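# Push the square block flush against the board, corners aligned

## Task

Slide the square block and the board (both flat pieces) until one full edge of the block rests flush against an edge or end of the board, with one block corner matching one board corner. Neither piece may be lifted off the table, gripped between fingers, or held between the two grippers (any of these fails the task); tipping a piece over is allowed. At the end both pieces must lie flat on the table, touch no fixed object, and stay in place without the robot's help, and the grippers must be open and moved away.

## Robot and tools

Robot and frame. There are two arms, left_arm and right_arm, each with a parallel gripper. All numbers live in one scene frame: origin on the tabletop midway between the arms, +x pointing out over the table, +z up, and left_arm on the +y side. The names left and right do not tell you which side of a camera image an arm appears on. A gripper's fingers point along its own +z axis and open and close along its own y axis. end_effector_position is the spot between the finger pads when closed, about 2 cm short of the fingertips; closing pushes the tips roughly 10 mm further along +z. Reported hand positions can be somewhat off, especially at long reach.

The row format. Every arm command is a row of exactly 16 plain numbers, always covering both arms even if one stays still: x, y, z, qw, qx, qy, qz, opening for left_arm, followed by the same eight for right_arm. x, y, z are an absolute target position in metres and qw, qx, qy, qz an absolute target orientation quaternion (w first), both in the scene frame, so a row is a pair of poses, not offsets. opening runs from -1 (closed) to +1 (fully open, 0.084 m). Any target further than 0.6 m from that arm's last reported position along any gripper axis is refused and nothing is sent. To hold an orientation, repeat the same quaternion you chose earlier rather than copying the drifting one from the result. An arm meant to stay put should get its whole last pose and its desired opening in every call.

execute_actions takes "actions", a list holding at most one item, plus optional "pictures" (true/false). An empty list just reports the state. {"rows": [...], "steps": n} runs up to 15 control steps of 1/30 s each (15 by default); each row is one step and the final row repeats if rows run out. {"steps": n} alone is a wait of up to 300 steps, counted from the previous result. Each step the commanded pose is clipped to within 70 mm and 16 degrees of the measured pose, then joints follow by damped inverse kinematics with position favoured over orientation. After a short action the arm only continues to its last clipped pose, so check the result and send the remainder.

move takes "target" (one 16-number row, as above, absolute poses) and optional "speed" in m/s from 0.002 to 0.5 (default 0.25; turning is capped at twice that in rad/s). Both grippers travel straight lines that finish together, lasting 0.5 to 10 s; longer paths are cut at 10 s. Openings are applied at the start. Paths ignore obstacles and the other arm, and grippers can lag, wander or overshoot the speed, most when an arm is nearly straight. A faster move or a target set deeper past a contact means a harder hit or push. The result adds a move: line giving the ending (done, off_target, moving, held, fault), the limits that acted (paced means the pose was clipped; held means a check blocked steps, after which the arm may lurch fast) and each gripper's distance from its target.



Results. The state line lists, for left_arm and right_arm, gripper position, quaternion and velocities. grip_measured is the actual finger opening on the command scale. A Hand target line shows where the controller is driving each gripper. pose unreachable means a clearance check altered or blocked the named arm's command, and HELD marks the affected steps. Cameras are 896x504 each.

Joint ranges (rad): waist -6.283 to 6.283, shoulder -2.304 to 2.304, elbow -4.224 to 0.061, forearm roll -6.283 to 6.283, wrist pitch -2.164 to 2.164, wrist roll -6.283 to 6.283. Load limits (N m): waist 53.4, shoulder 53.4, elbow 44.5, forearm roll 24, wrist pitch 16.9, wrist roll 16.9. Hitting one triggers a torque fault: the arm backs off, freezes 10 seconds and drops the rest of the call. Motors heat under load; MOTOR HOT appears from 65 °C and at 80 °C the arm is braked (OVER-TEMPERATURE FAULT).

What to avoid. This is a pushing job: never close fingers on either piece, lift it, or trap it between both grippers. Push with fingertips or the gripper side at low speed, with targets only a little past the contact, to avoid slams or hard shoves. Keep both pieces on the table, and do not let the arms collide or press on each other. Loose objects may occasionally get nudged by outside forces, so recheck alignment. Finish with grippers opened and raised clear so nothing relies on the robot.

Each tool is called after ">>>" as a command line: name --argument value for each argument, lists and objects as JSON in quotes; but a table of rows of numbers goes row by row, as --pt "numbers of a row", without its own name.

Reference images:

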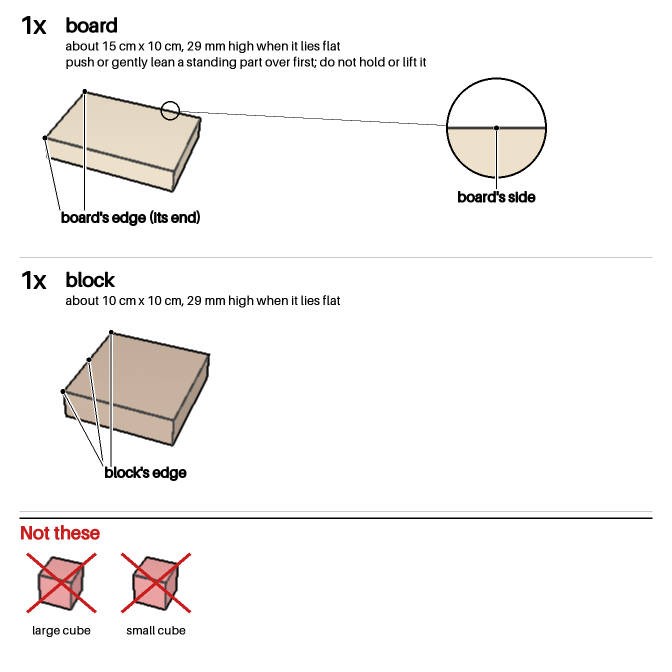

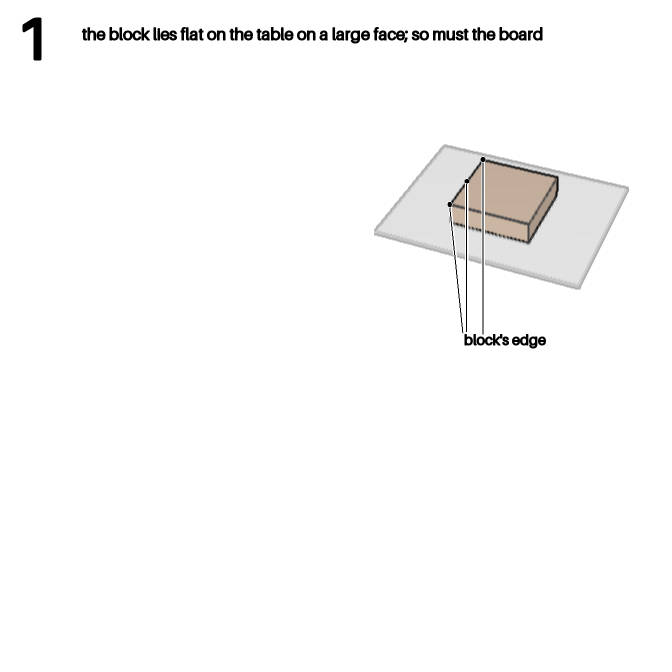

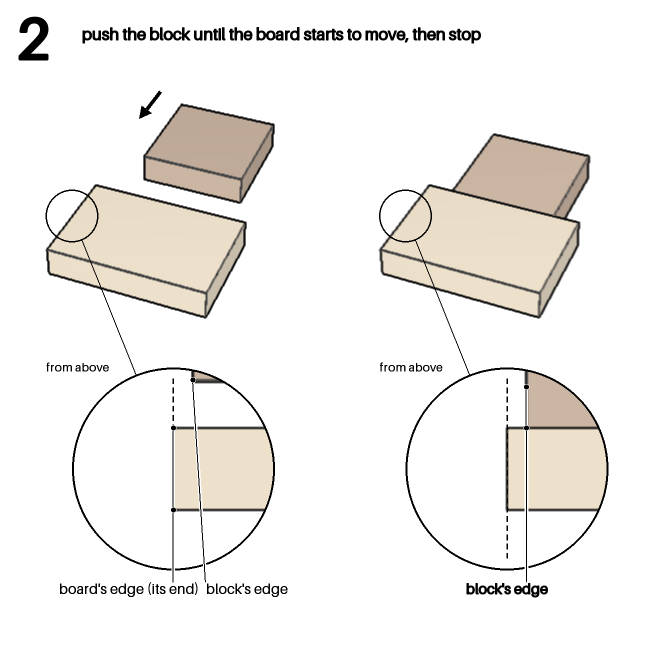

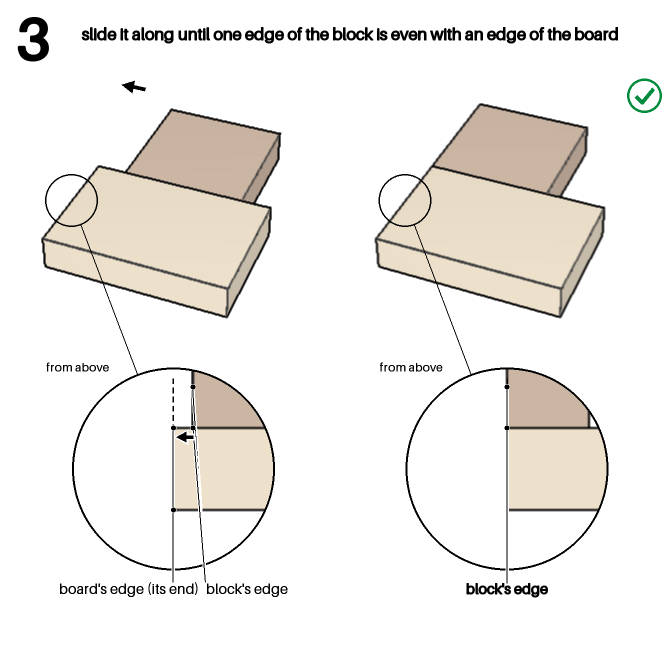

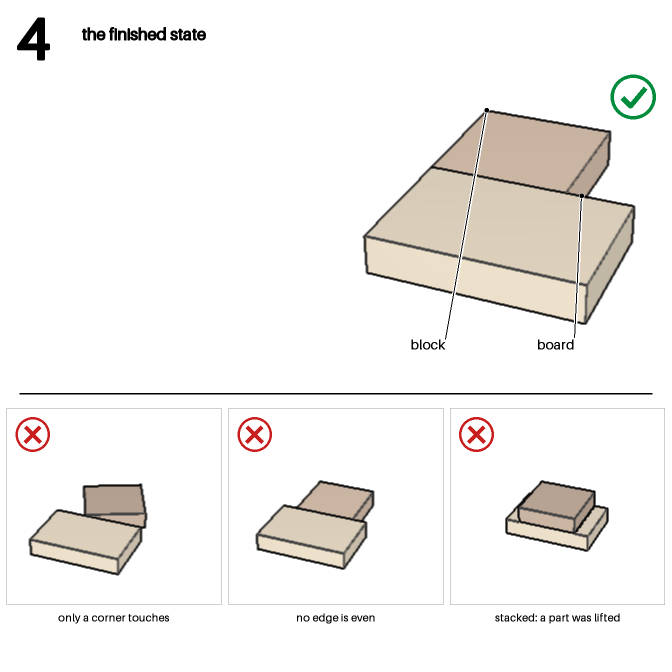

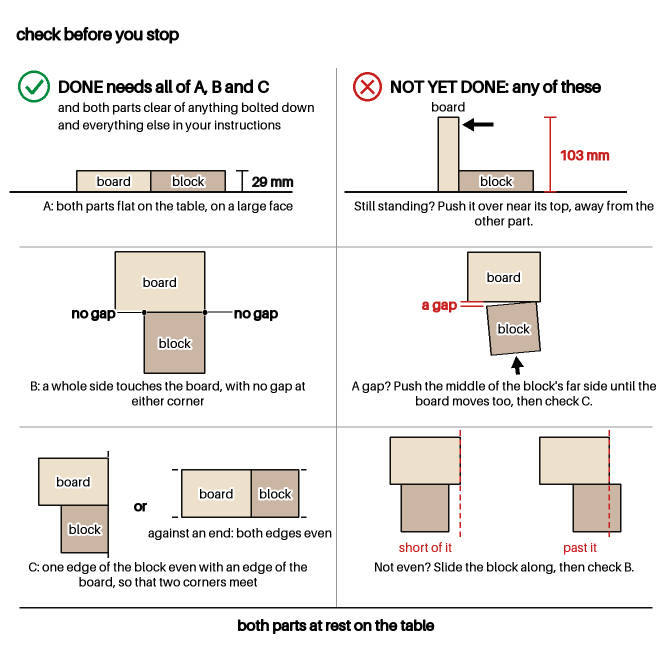

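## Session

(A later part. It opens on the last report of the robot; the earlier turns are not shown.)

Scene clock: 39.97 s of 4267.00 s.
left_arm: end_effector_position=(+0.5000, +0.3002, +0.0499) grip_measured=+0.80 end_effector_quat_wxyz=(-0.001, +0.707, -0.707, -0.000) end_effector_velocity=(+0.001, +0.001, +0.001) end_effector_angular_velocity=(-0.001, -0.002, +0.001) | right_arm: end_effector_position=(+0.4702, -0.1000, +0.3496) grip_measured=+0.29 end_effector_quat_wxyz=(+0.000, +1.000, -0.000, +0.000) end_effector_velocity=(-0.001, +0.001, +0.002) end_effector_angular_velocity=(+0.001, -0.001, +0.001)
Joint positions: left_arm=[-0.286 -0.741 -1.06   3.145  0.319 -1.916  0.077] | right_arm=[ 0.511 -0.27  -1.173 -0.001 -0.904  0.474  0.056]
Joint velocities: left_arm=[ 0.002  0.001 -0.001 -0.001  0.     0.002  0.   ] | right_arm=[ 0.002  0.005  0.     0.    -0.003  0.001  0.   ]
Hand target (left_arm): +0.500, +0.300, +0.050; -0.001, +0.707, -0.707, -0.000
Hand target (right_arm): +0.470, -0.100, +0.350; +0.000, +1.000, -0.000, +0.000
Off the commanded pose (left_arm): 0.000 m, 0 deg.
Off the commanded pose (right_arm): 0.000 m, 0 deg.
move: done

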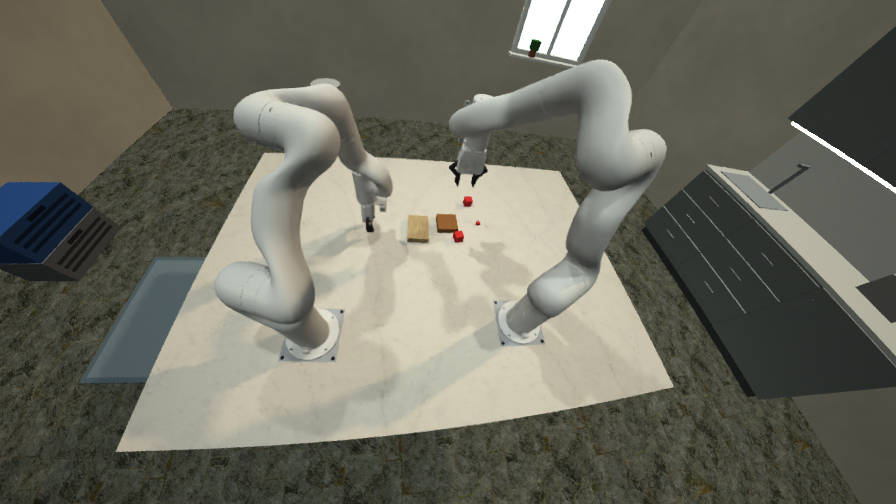

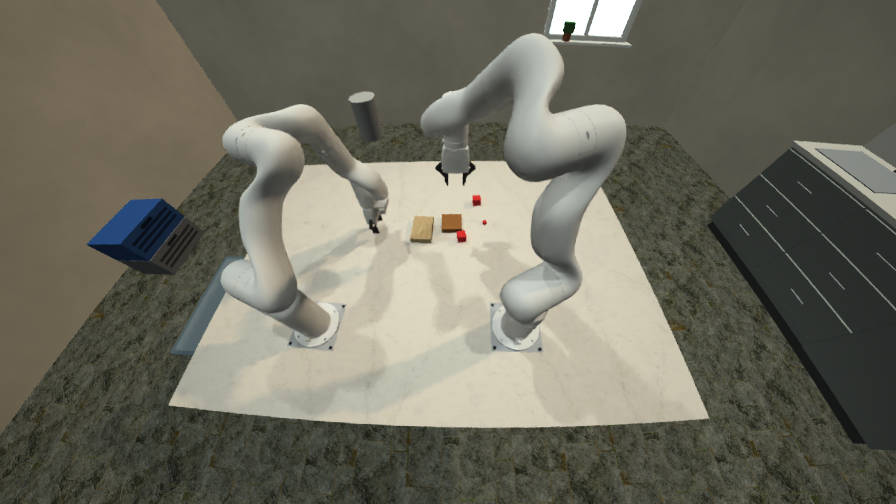

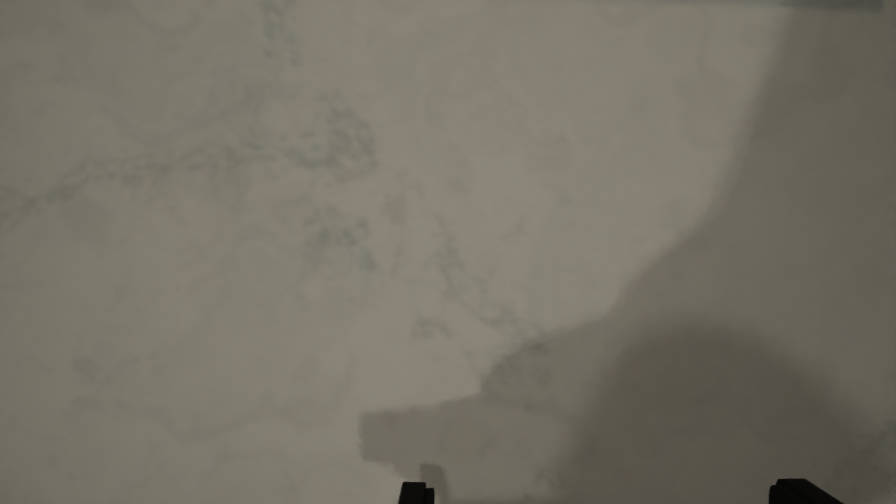

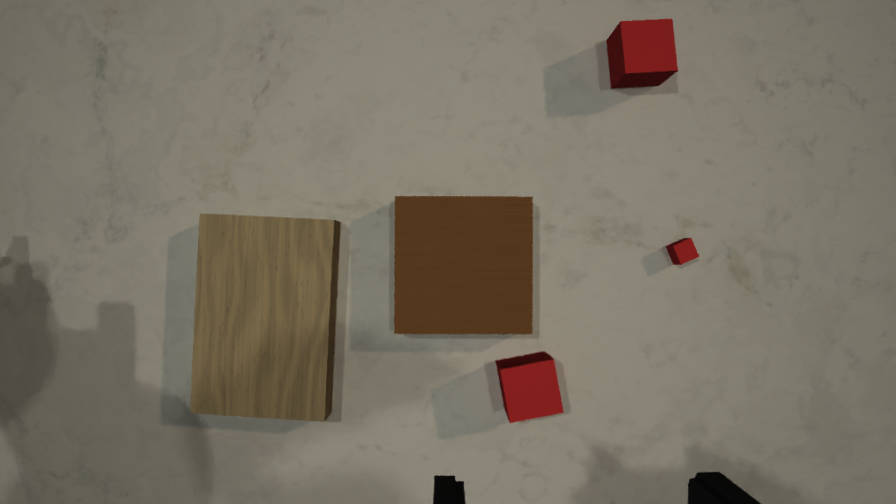

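>>> move --target '[0.5,0.145,0.03,0,-0.7071,0.7071,0,0.8,0.47,-0.3,0.35,0,1,0,0,0.3]' --speed 0.15

>>> move --target '[0.516,0.098,0.03,0,-0.7071,0.7071,0,0.8,0.47,-0.3,0.35,0,1,0,0,0.3]' --speed 0.02

>>> move --target '[0.516,0.088,0.03,0,-0.7071,0.7071,0,0.8,0.47,-0.3,0.35,0,1,0,0,0.3]' --speed 0.01

>>> move --target '[0.516,0.11,0.2,0,-0.7071,0.7071,0,0.8,0.47,-0.3,0.35,0,1,0,0,0.3]' --speed 0.12

>>> move --target '[0.516,0.04,0.2,0,-0.7071,0.7071,0,0.8,0.47,-0.3,0.35,0,1,0,0,0.3]'

Scene clock: 54.00 s of 4267.00 s.
left_arm: end_effector_position=(+0.5000, +0.1449, +0.0301) grip_measured=+0.80 end_effector_quat_wxyz=(+0.001, +0.707, -0.707, +0.000) end_effector_velocity=(-0.000, -0.001, -0.001) end_effector_angular_velocity=(+0.002, +0.001, -0.002) | right_arm: end_effector_position=(+0.4695, -0.2994, +0.3500) grip_measured=+0.29 end_effector_quat_wxyz=(-0.001, +1.000, +0.000, -0.000) end_effector_velocity=(+0.000, -0.003, +0.000) end_effector_angular_velocity=(+0.001, +0.000, -0.001)
Joint positions: left_arm=[-0.527 -0.895 -1.297  3.138  0.402 -2.151  0.077] | right_arm=[ 0.127 -0.13  -1.009  0.002 -0.88   0.088  0.056]
Joint velocities: left_arm=[-0.002 -0.003 -0.003  0.003  0.002 -0.003 -0.   ] | right_arm=[-0.006  0.001  0.     0.001 -0.    -0.006  0.   ]
Hand target (left_arm): +0.500, +0.145, +0.030; +0.001, +0.707, -0.707, +0.000
Hand target (right_arm): +0.470, -0.300, +0.350; -0.001, +1.000, +0.000, -0.000
Off the commanded pose (left_arm): 0.000 m, 0 deg.
Off the commanded pose (right_arm): 0.001 m, 0 deg.
After step 90, 9.20 s passed at rest.
move: done

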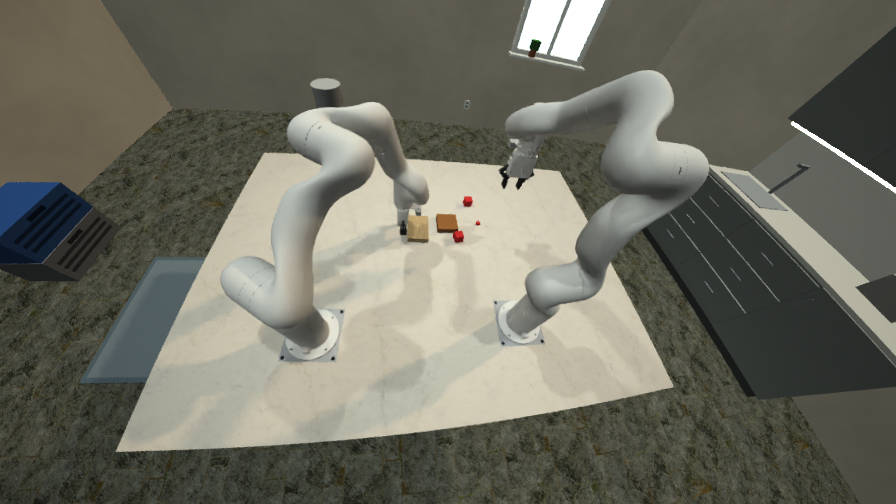

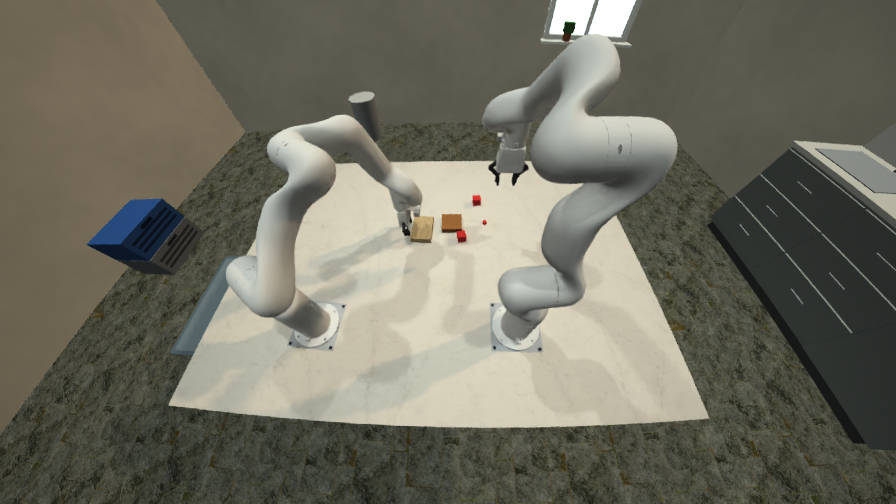

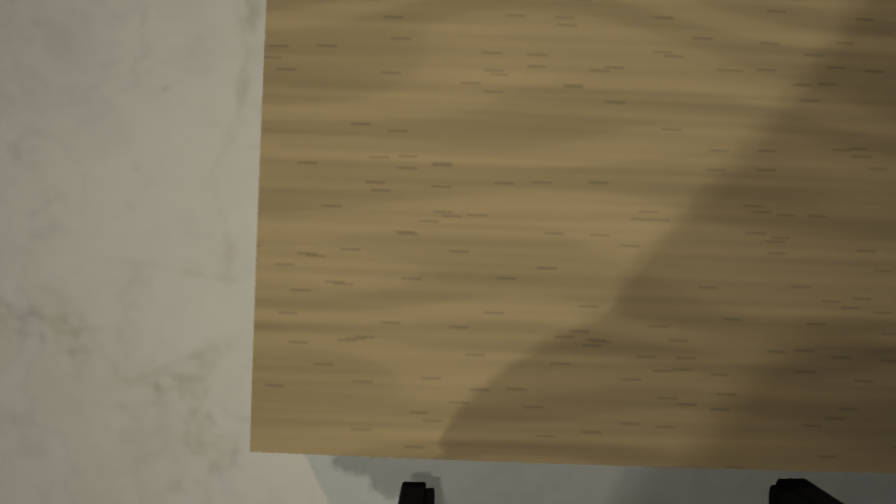

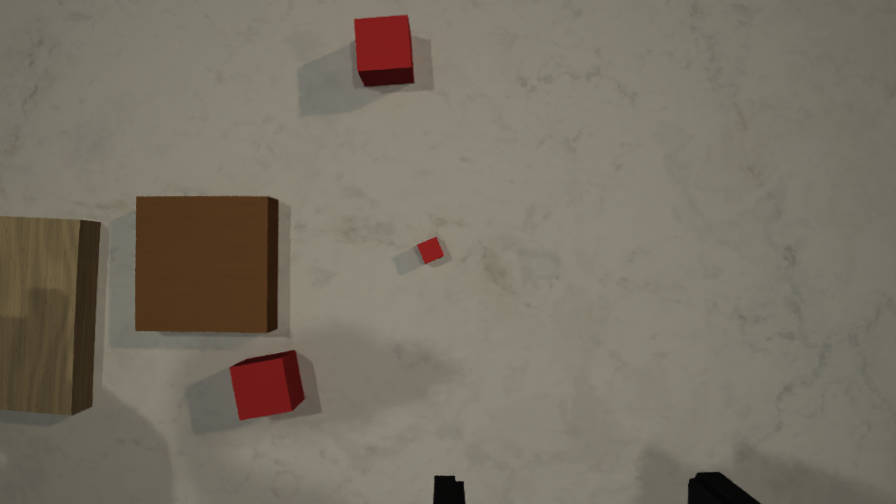

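Scene clock: 56.73 s of 4267.00 s.
left_arm: end_effector_position=(+0.5159, +0.0982, +0.0301) grip_measured=+0.80 end_effector_quat_wxyz=(+0.000, +0.707, -0.707, +0.000) end_effector_velocity=(+0.000, -0.002, -0.000) end_effector_angular_velocity=(+0.000, +0.001, +0.001) | right_arm: end_effector_position=(+0.4700, -0.3000, +0.3500) grip_measured=+0.29 end_effector_quat_wxyz=(-0.000, +1.000, -0.000, -0.000) end_effector_velocity=(+0.000, +0.000, +0.001) end_effector_angular_velocity=(-0.000, -0.002, +0.001)
Joint positions: left_arm=[-0.574 -0.967 -1.441  3.141  0.474 -2.201  0.077] | right_arm=[ 0.127 -0.131 -1.01   0.    -0.879  0.089  0.056]
Joint velocities: left_arm=[-0.002 -0.003 -0.006 -0.001  0.004 -0.002 -0.   ] | right_arm=[ 0.     0.001 -0.001 -0.     0.    -0.     0.   ]
Hand target (left_arm): +0.516, +0.098, +0.030; +0.000, +0.707, -0.707, +0.000
Hand target (right_arm): +0.470, -0.300, +0.350; +0.000, +1.000, -0.000, -0.000
Off the commanded pose (left_arm): 0.000 m, 0 deg.
Off the commanded pose (right_arm): 0.000 m, 0 deg.
move: done

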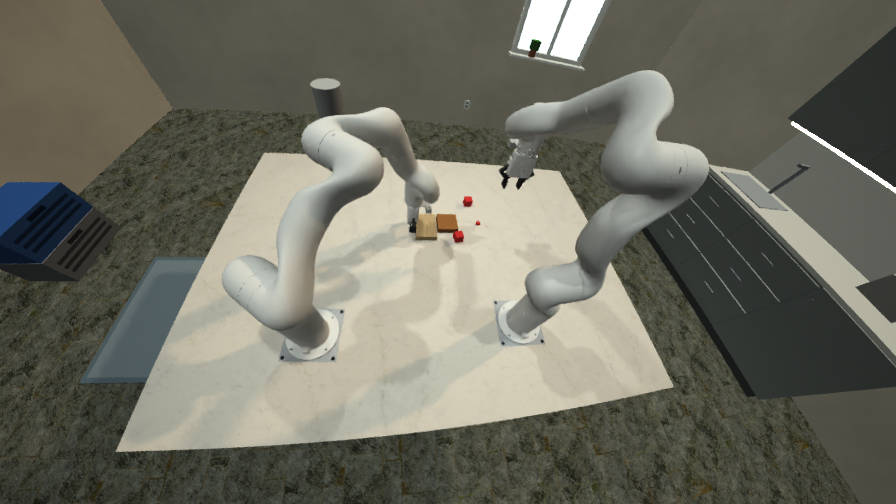

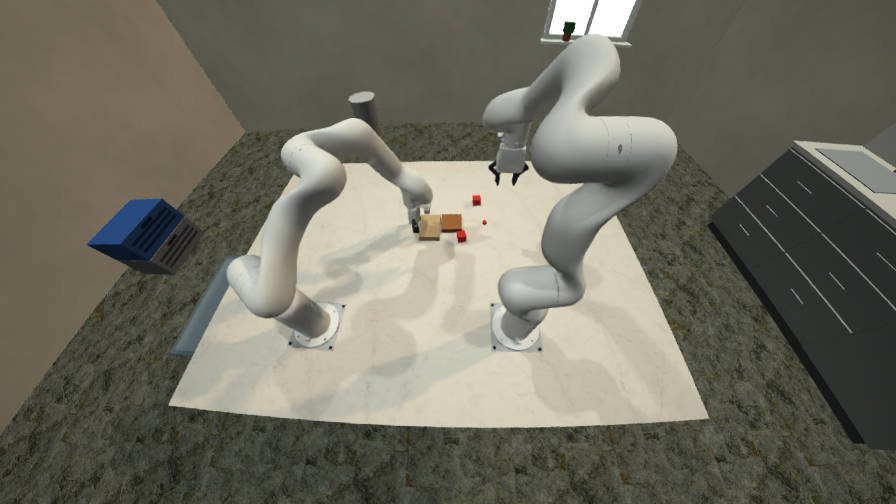

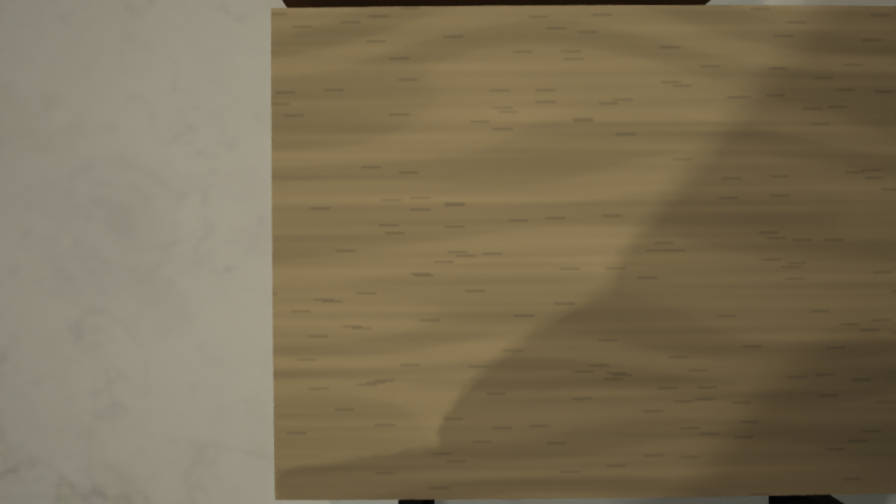

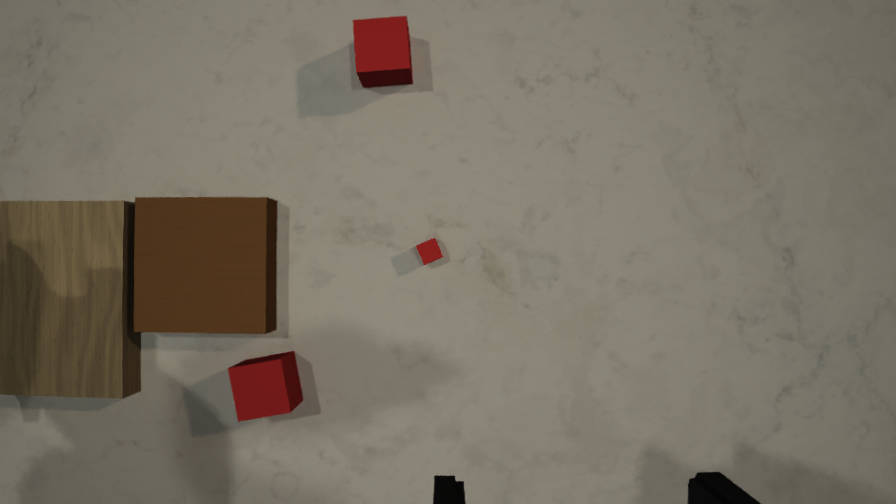

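Scene clock: 57.97 s of 4267.00 s.
left_arm: end_effector_position=(+0.5160, +0.0882, +0.0300) grip_measured=+0.80 end_effector_quat_wxyz=(+0.000, +0.707, -0.707, -0.000) end_effector_velocity=(-0.000, -0.002, -0.000) end_effector_angular_velocity=(+0.000, +0.001, +0.001) | right_arm: end_effector_position=(+0.4700, -0.3000, +0.3500) grip_measured=+0.29 end_effector_quat_wxyz=(+0.000, +1.000, -0.000, -0.000) end_effector_velocity=(+0.000, +0.001, +0.000) end_effector_angular_velocity=(+0.001, -0.001, -0.001)
Joint positions: left_arm=[-0.587 -0.979 -1.464  3.141  0.485 -2.214  0.077] | right_arm=[ 0.127 -0.131 -1.01   0.    -0.879  0.089  0.056]
Joint velocities: left_arm=[-0.002 -0.003 -0.004 -0.001  0.002 -0.002  0.   ] | right_arm=[ 0.001 -0.    -0.     0.001  0.001  0.001  0.   ]
Hand target (left_arm): +0.516, +0.088, +0.030; +0.000, +0.707, -0.707, +0.000
Hand target (right_arm): +0.470, -0.300, +0.350; +0.000, +1.000, -0.000, -0.000
Off the commanded pose (left_arm): 0.000 m, 0 deg.
Off the commanded pose (right_arm): 0.000 m, 0 deg.
move: done

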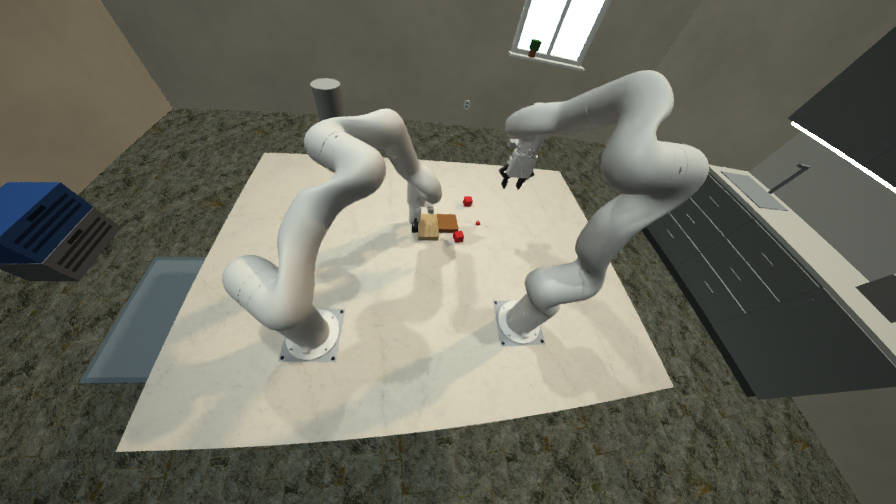

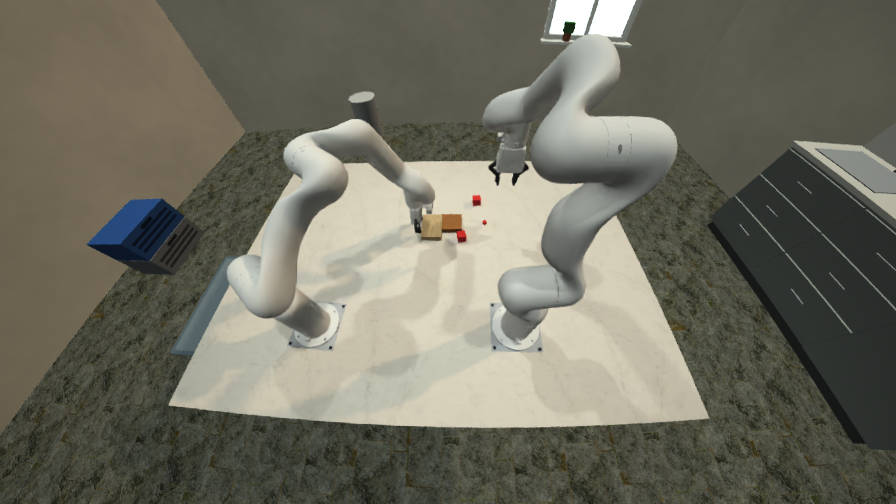

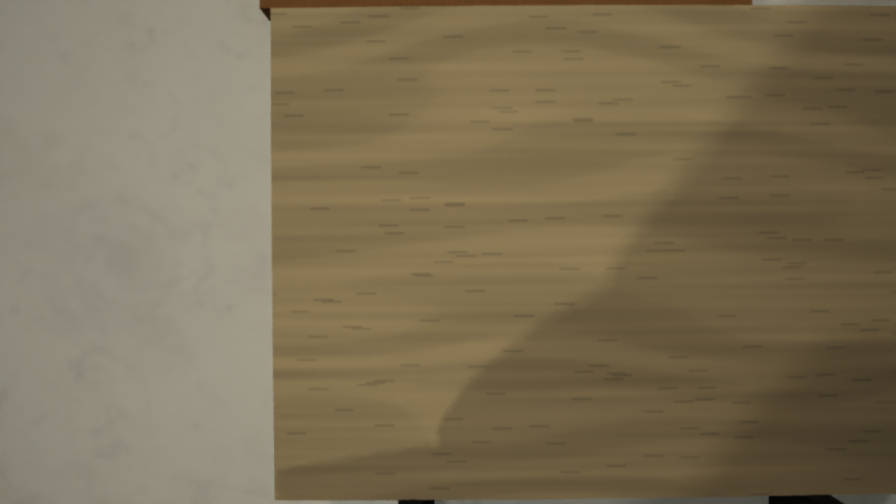

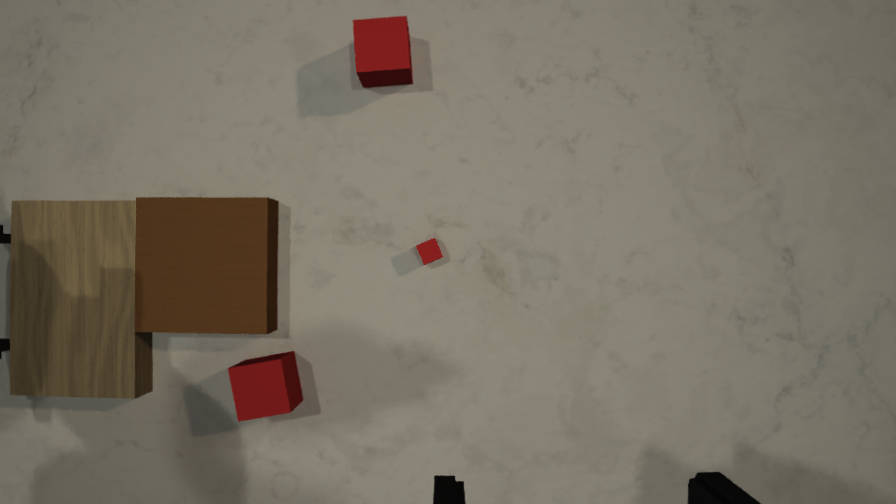

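Scene clock: 59.87 s of 4267.00 s.
left_arm: end_effector_position=(+0.5156, +0.1101, +0.1997) grip_measured=+0.80 end_effector_quat_wxyz=(+0.000, +0.707, -0.707, -0.000) end_effector_velocity=(-0.000, +0.000, +0.002) end_effector_angular_velocity=(+0.000, -0.000, -0.001) | right_arm: end_effector_position=(+0.4700, -0.3000, +0.3500) grip_measured=+0.29 end_effector_quat_wxyz=(+0.000, +1.000, +0.000, +0.000) end_effector_velocity=(-0.000, +0.000, +0.000) end_effector_angular_velocity=(-0.001, +0.000, +0.003)
Joint positions: left_arm=[-0.559 -0.689 -1.41   3.141  0.721 -2.186  0.077] | right_arm=[ 0.127 -0.131 -1.01   0.    -0.879  0.089  0.056]
Joint velocities: left_arm=[ 0.     0.003  0.     0.     0.003  0.001 -0.   ] | right_arm=[ 0.001  0.001  0.    -0.001 -0.001 -0.001  0.   ]
Hand target (left_arm): +0.516, +0.110, +0.200; +0.000, +0.707, -0.707, +0.000
Hand target (right_arm): +0.470, -0.300, +0.350; +0.000, +1.000, -0.000, -0.000
Off the commanded pose (left_arm): 0.001 m, 0 deg.
Off the commanded pose (right_arm): 0.000 m, 0 deg.
move: done

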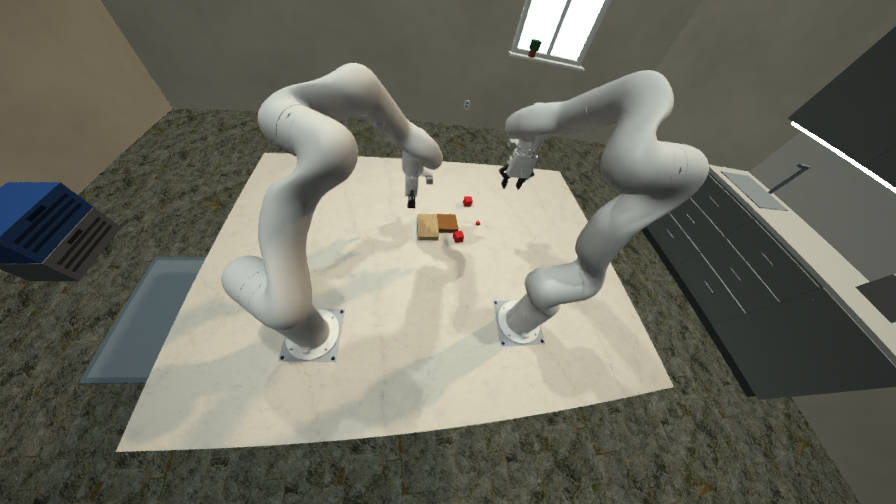

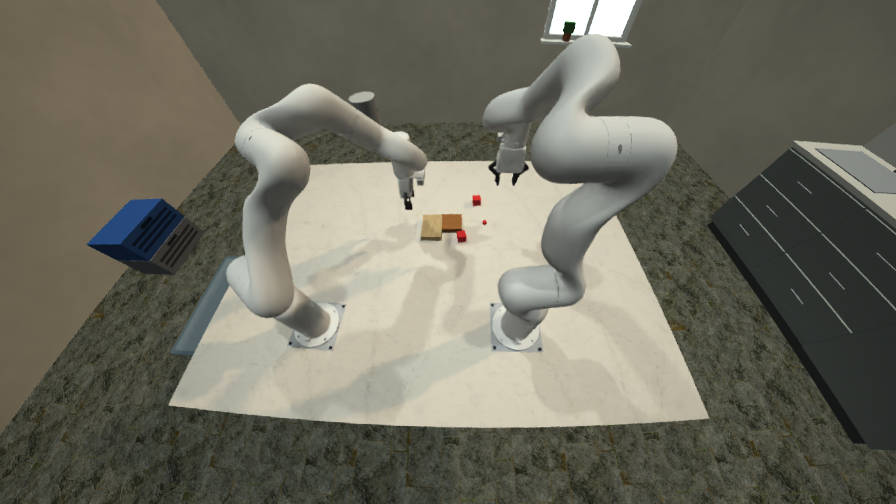

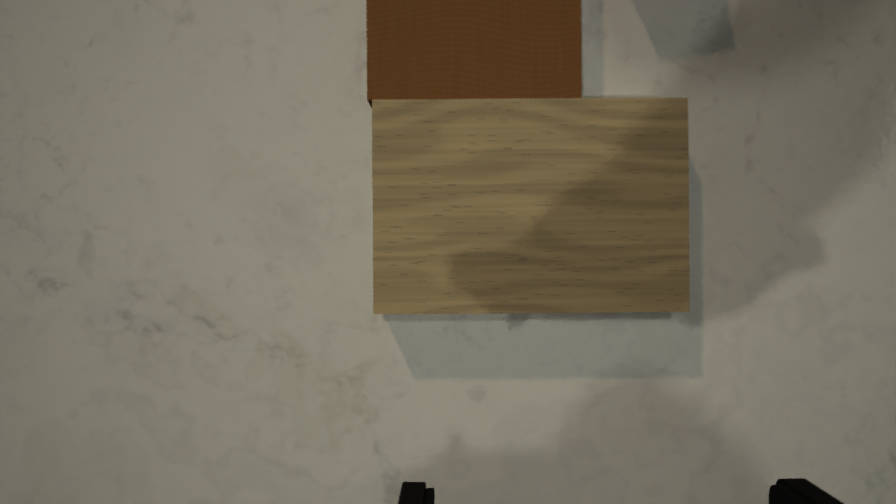

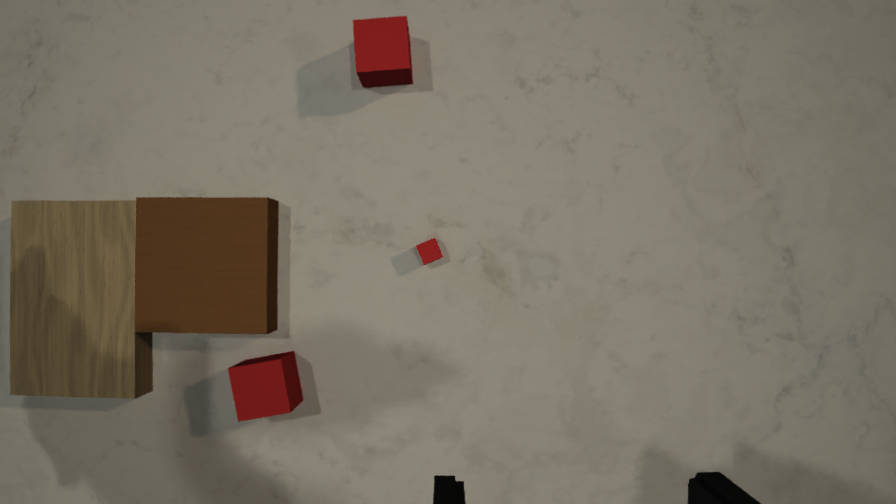

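Scene clock: 60.80 s of 4267.00 s.
left_arm: end_effector_position=(+0.5160, +0.0402, +0.2001) grip_measured=+0.80 end_effector_quat_wxyz=(+0.000, +0.707, -0.707, -0.000) end_effector_velocity=(-0.001, -0.003, +0.000) end_effector_angular_velocity=(+0.000, +0.002, -0.001) | right_arm: end_effector_position=(+0.4700, -0.3000, +0.3500) grip_measured=+0.29 end_effector_quat_wxyz=(+0.000, +1.000, +0.000, +0.000) end_effector_velocity=(-0.000, +0.000, -0.000) end_effector_angular_velocity=(+0.001, +0.002, -0.001)
Joint positions: left_arm=[-0.643 -0.79  -1.578  3.141  0.788 -2.269  0.077] | right_arm=[ 0.127 -0.131 -1.01   0.    -0.879  0.089  0.056]
Joint velocities: left_arm=[-0.003 -0.004 -0.007 -0.001  0.004 -0.002 -0.   ] | right_arm=[ 0.    -0.001  0.     0.001 -0.002  0.    -0.   ]
Hand target (left_arm): +0.516, +0.040, +0.200; +0.000, +0.707, -0.707, -0.000
Hand target (right_arm): +0.470, -0.300, +0.350; -0.000, +1.000, +0.000, -0.000
Off the commanded pose (left_arm): 0.000 m, 0 deg.
Off the commanded pose (right_arm): 0.000 m, 0 deg.
move: done

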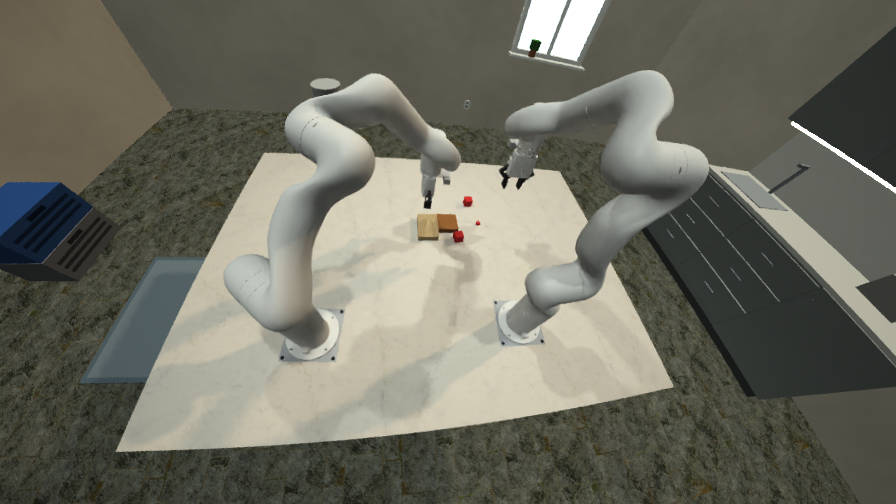

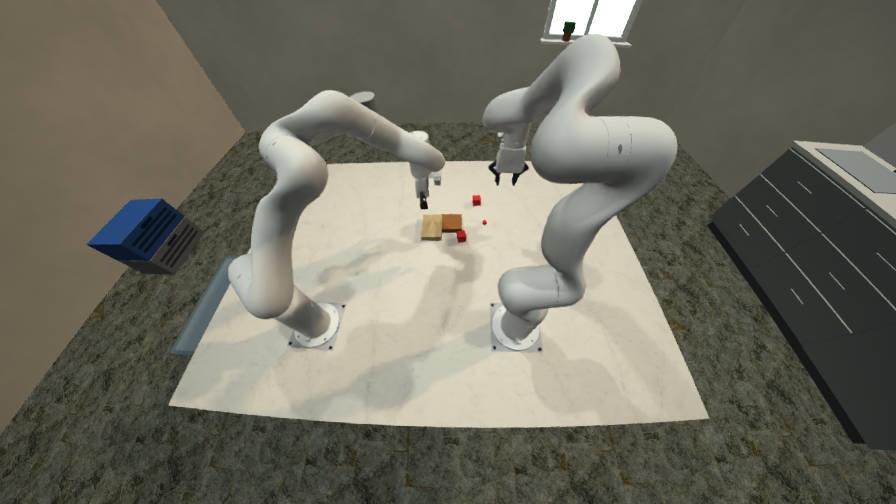

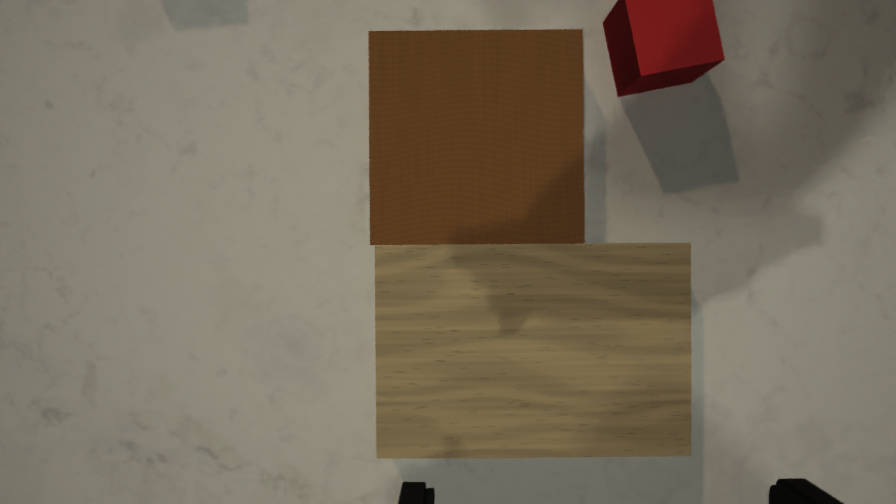

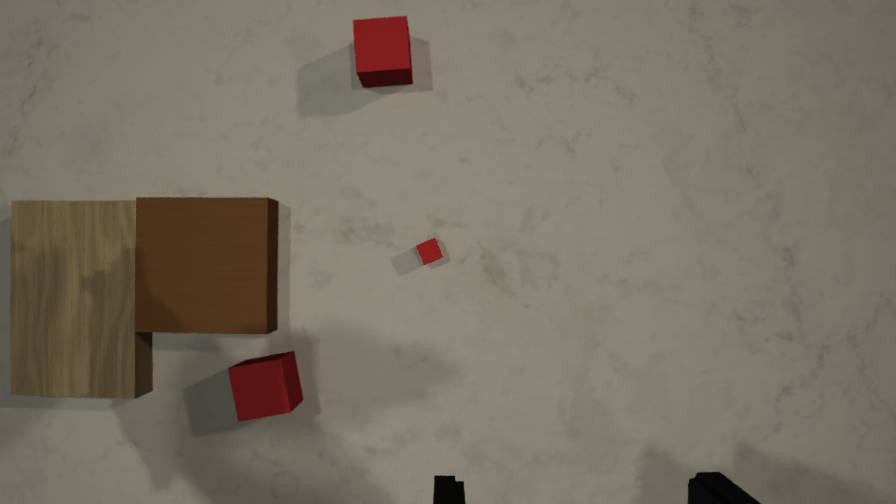

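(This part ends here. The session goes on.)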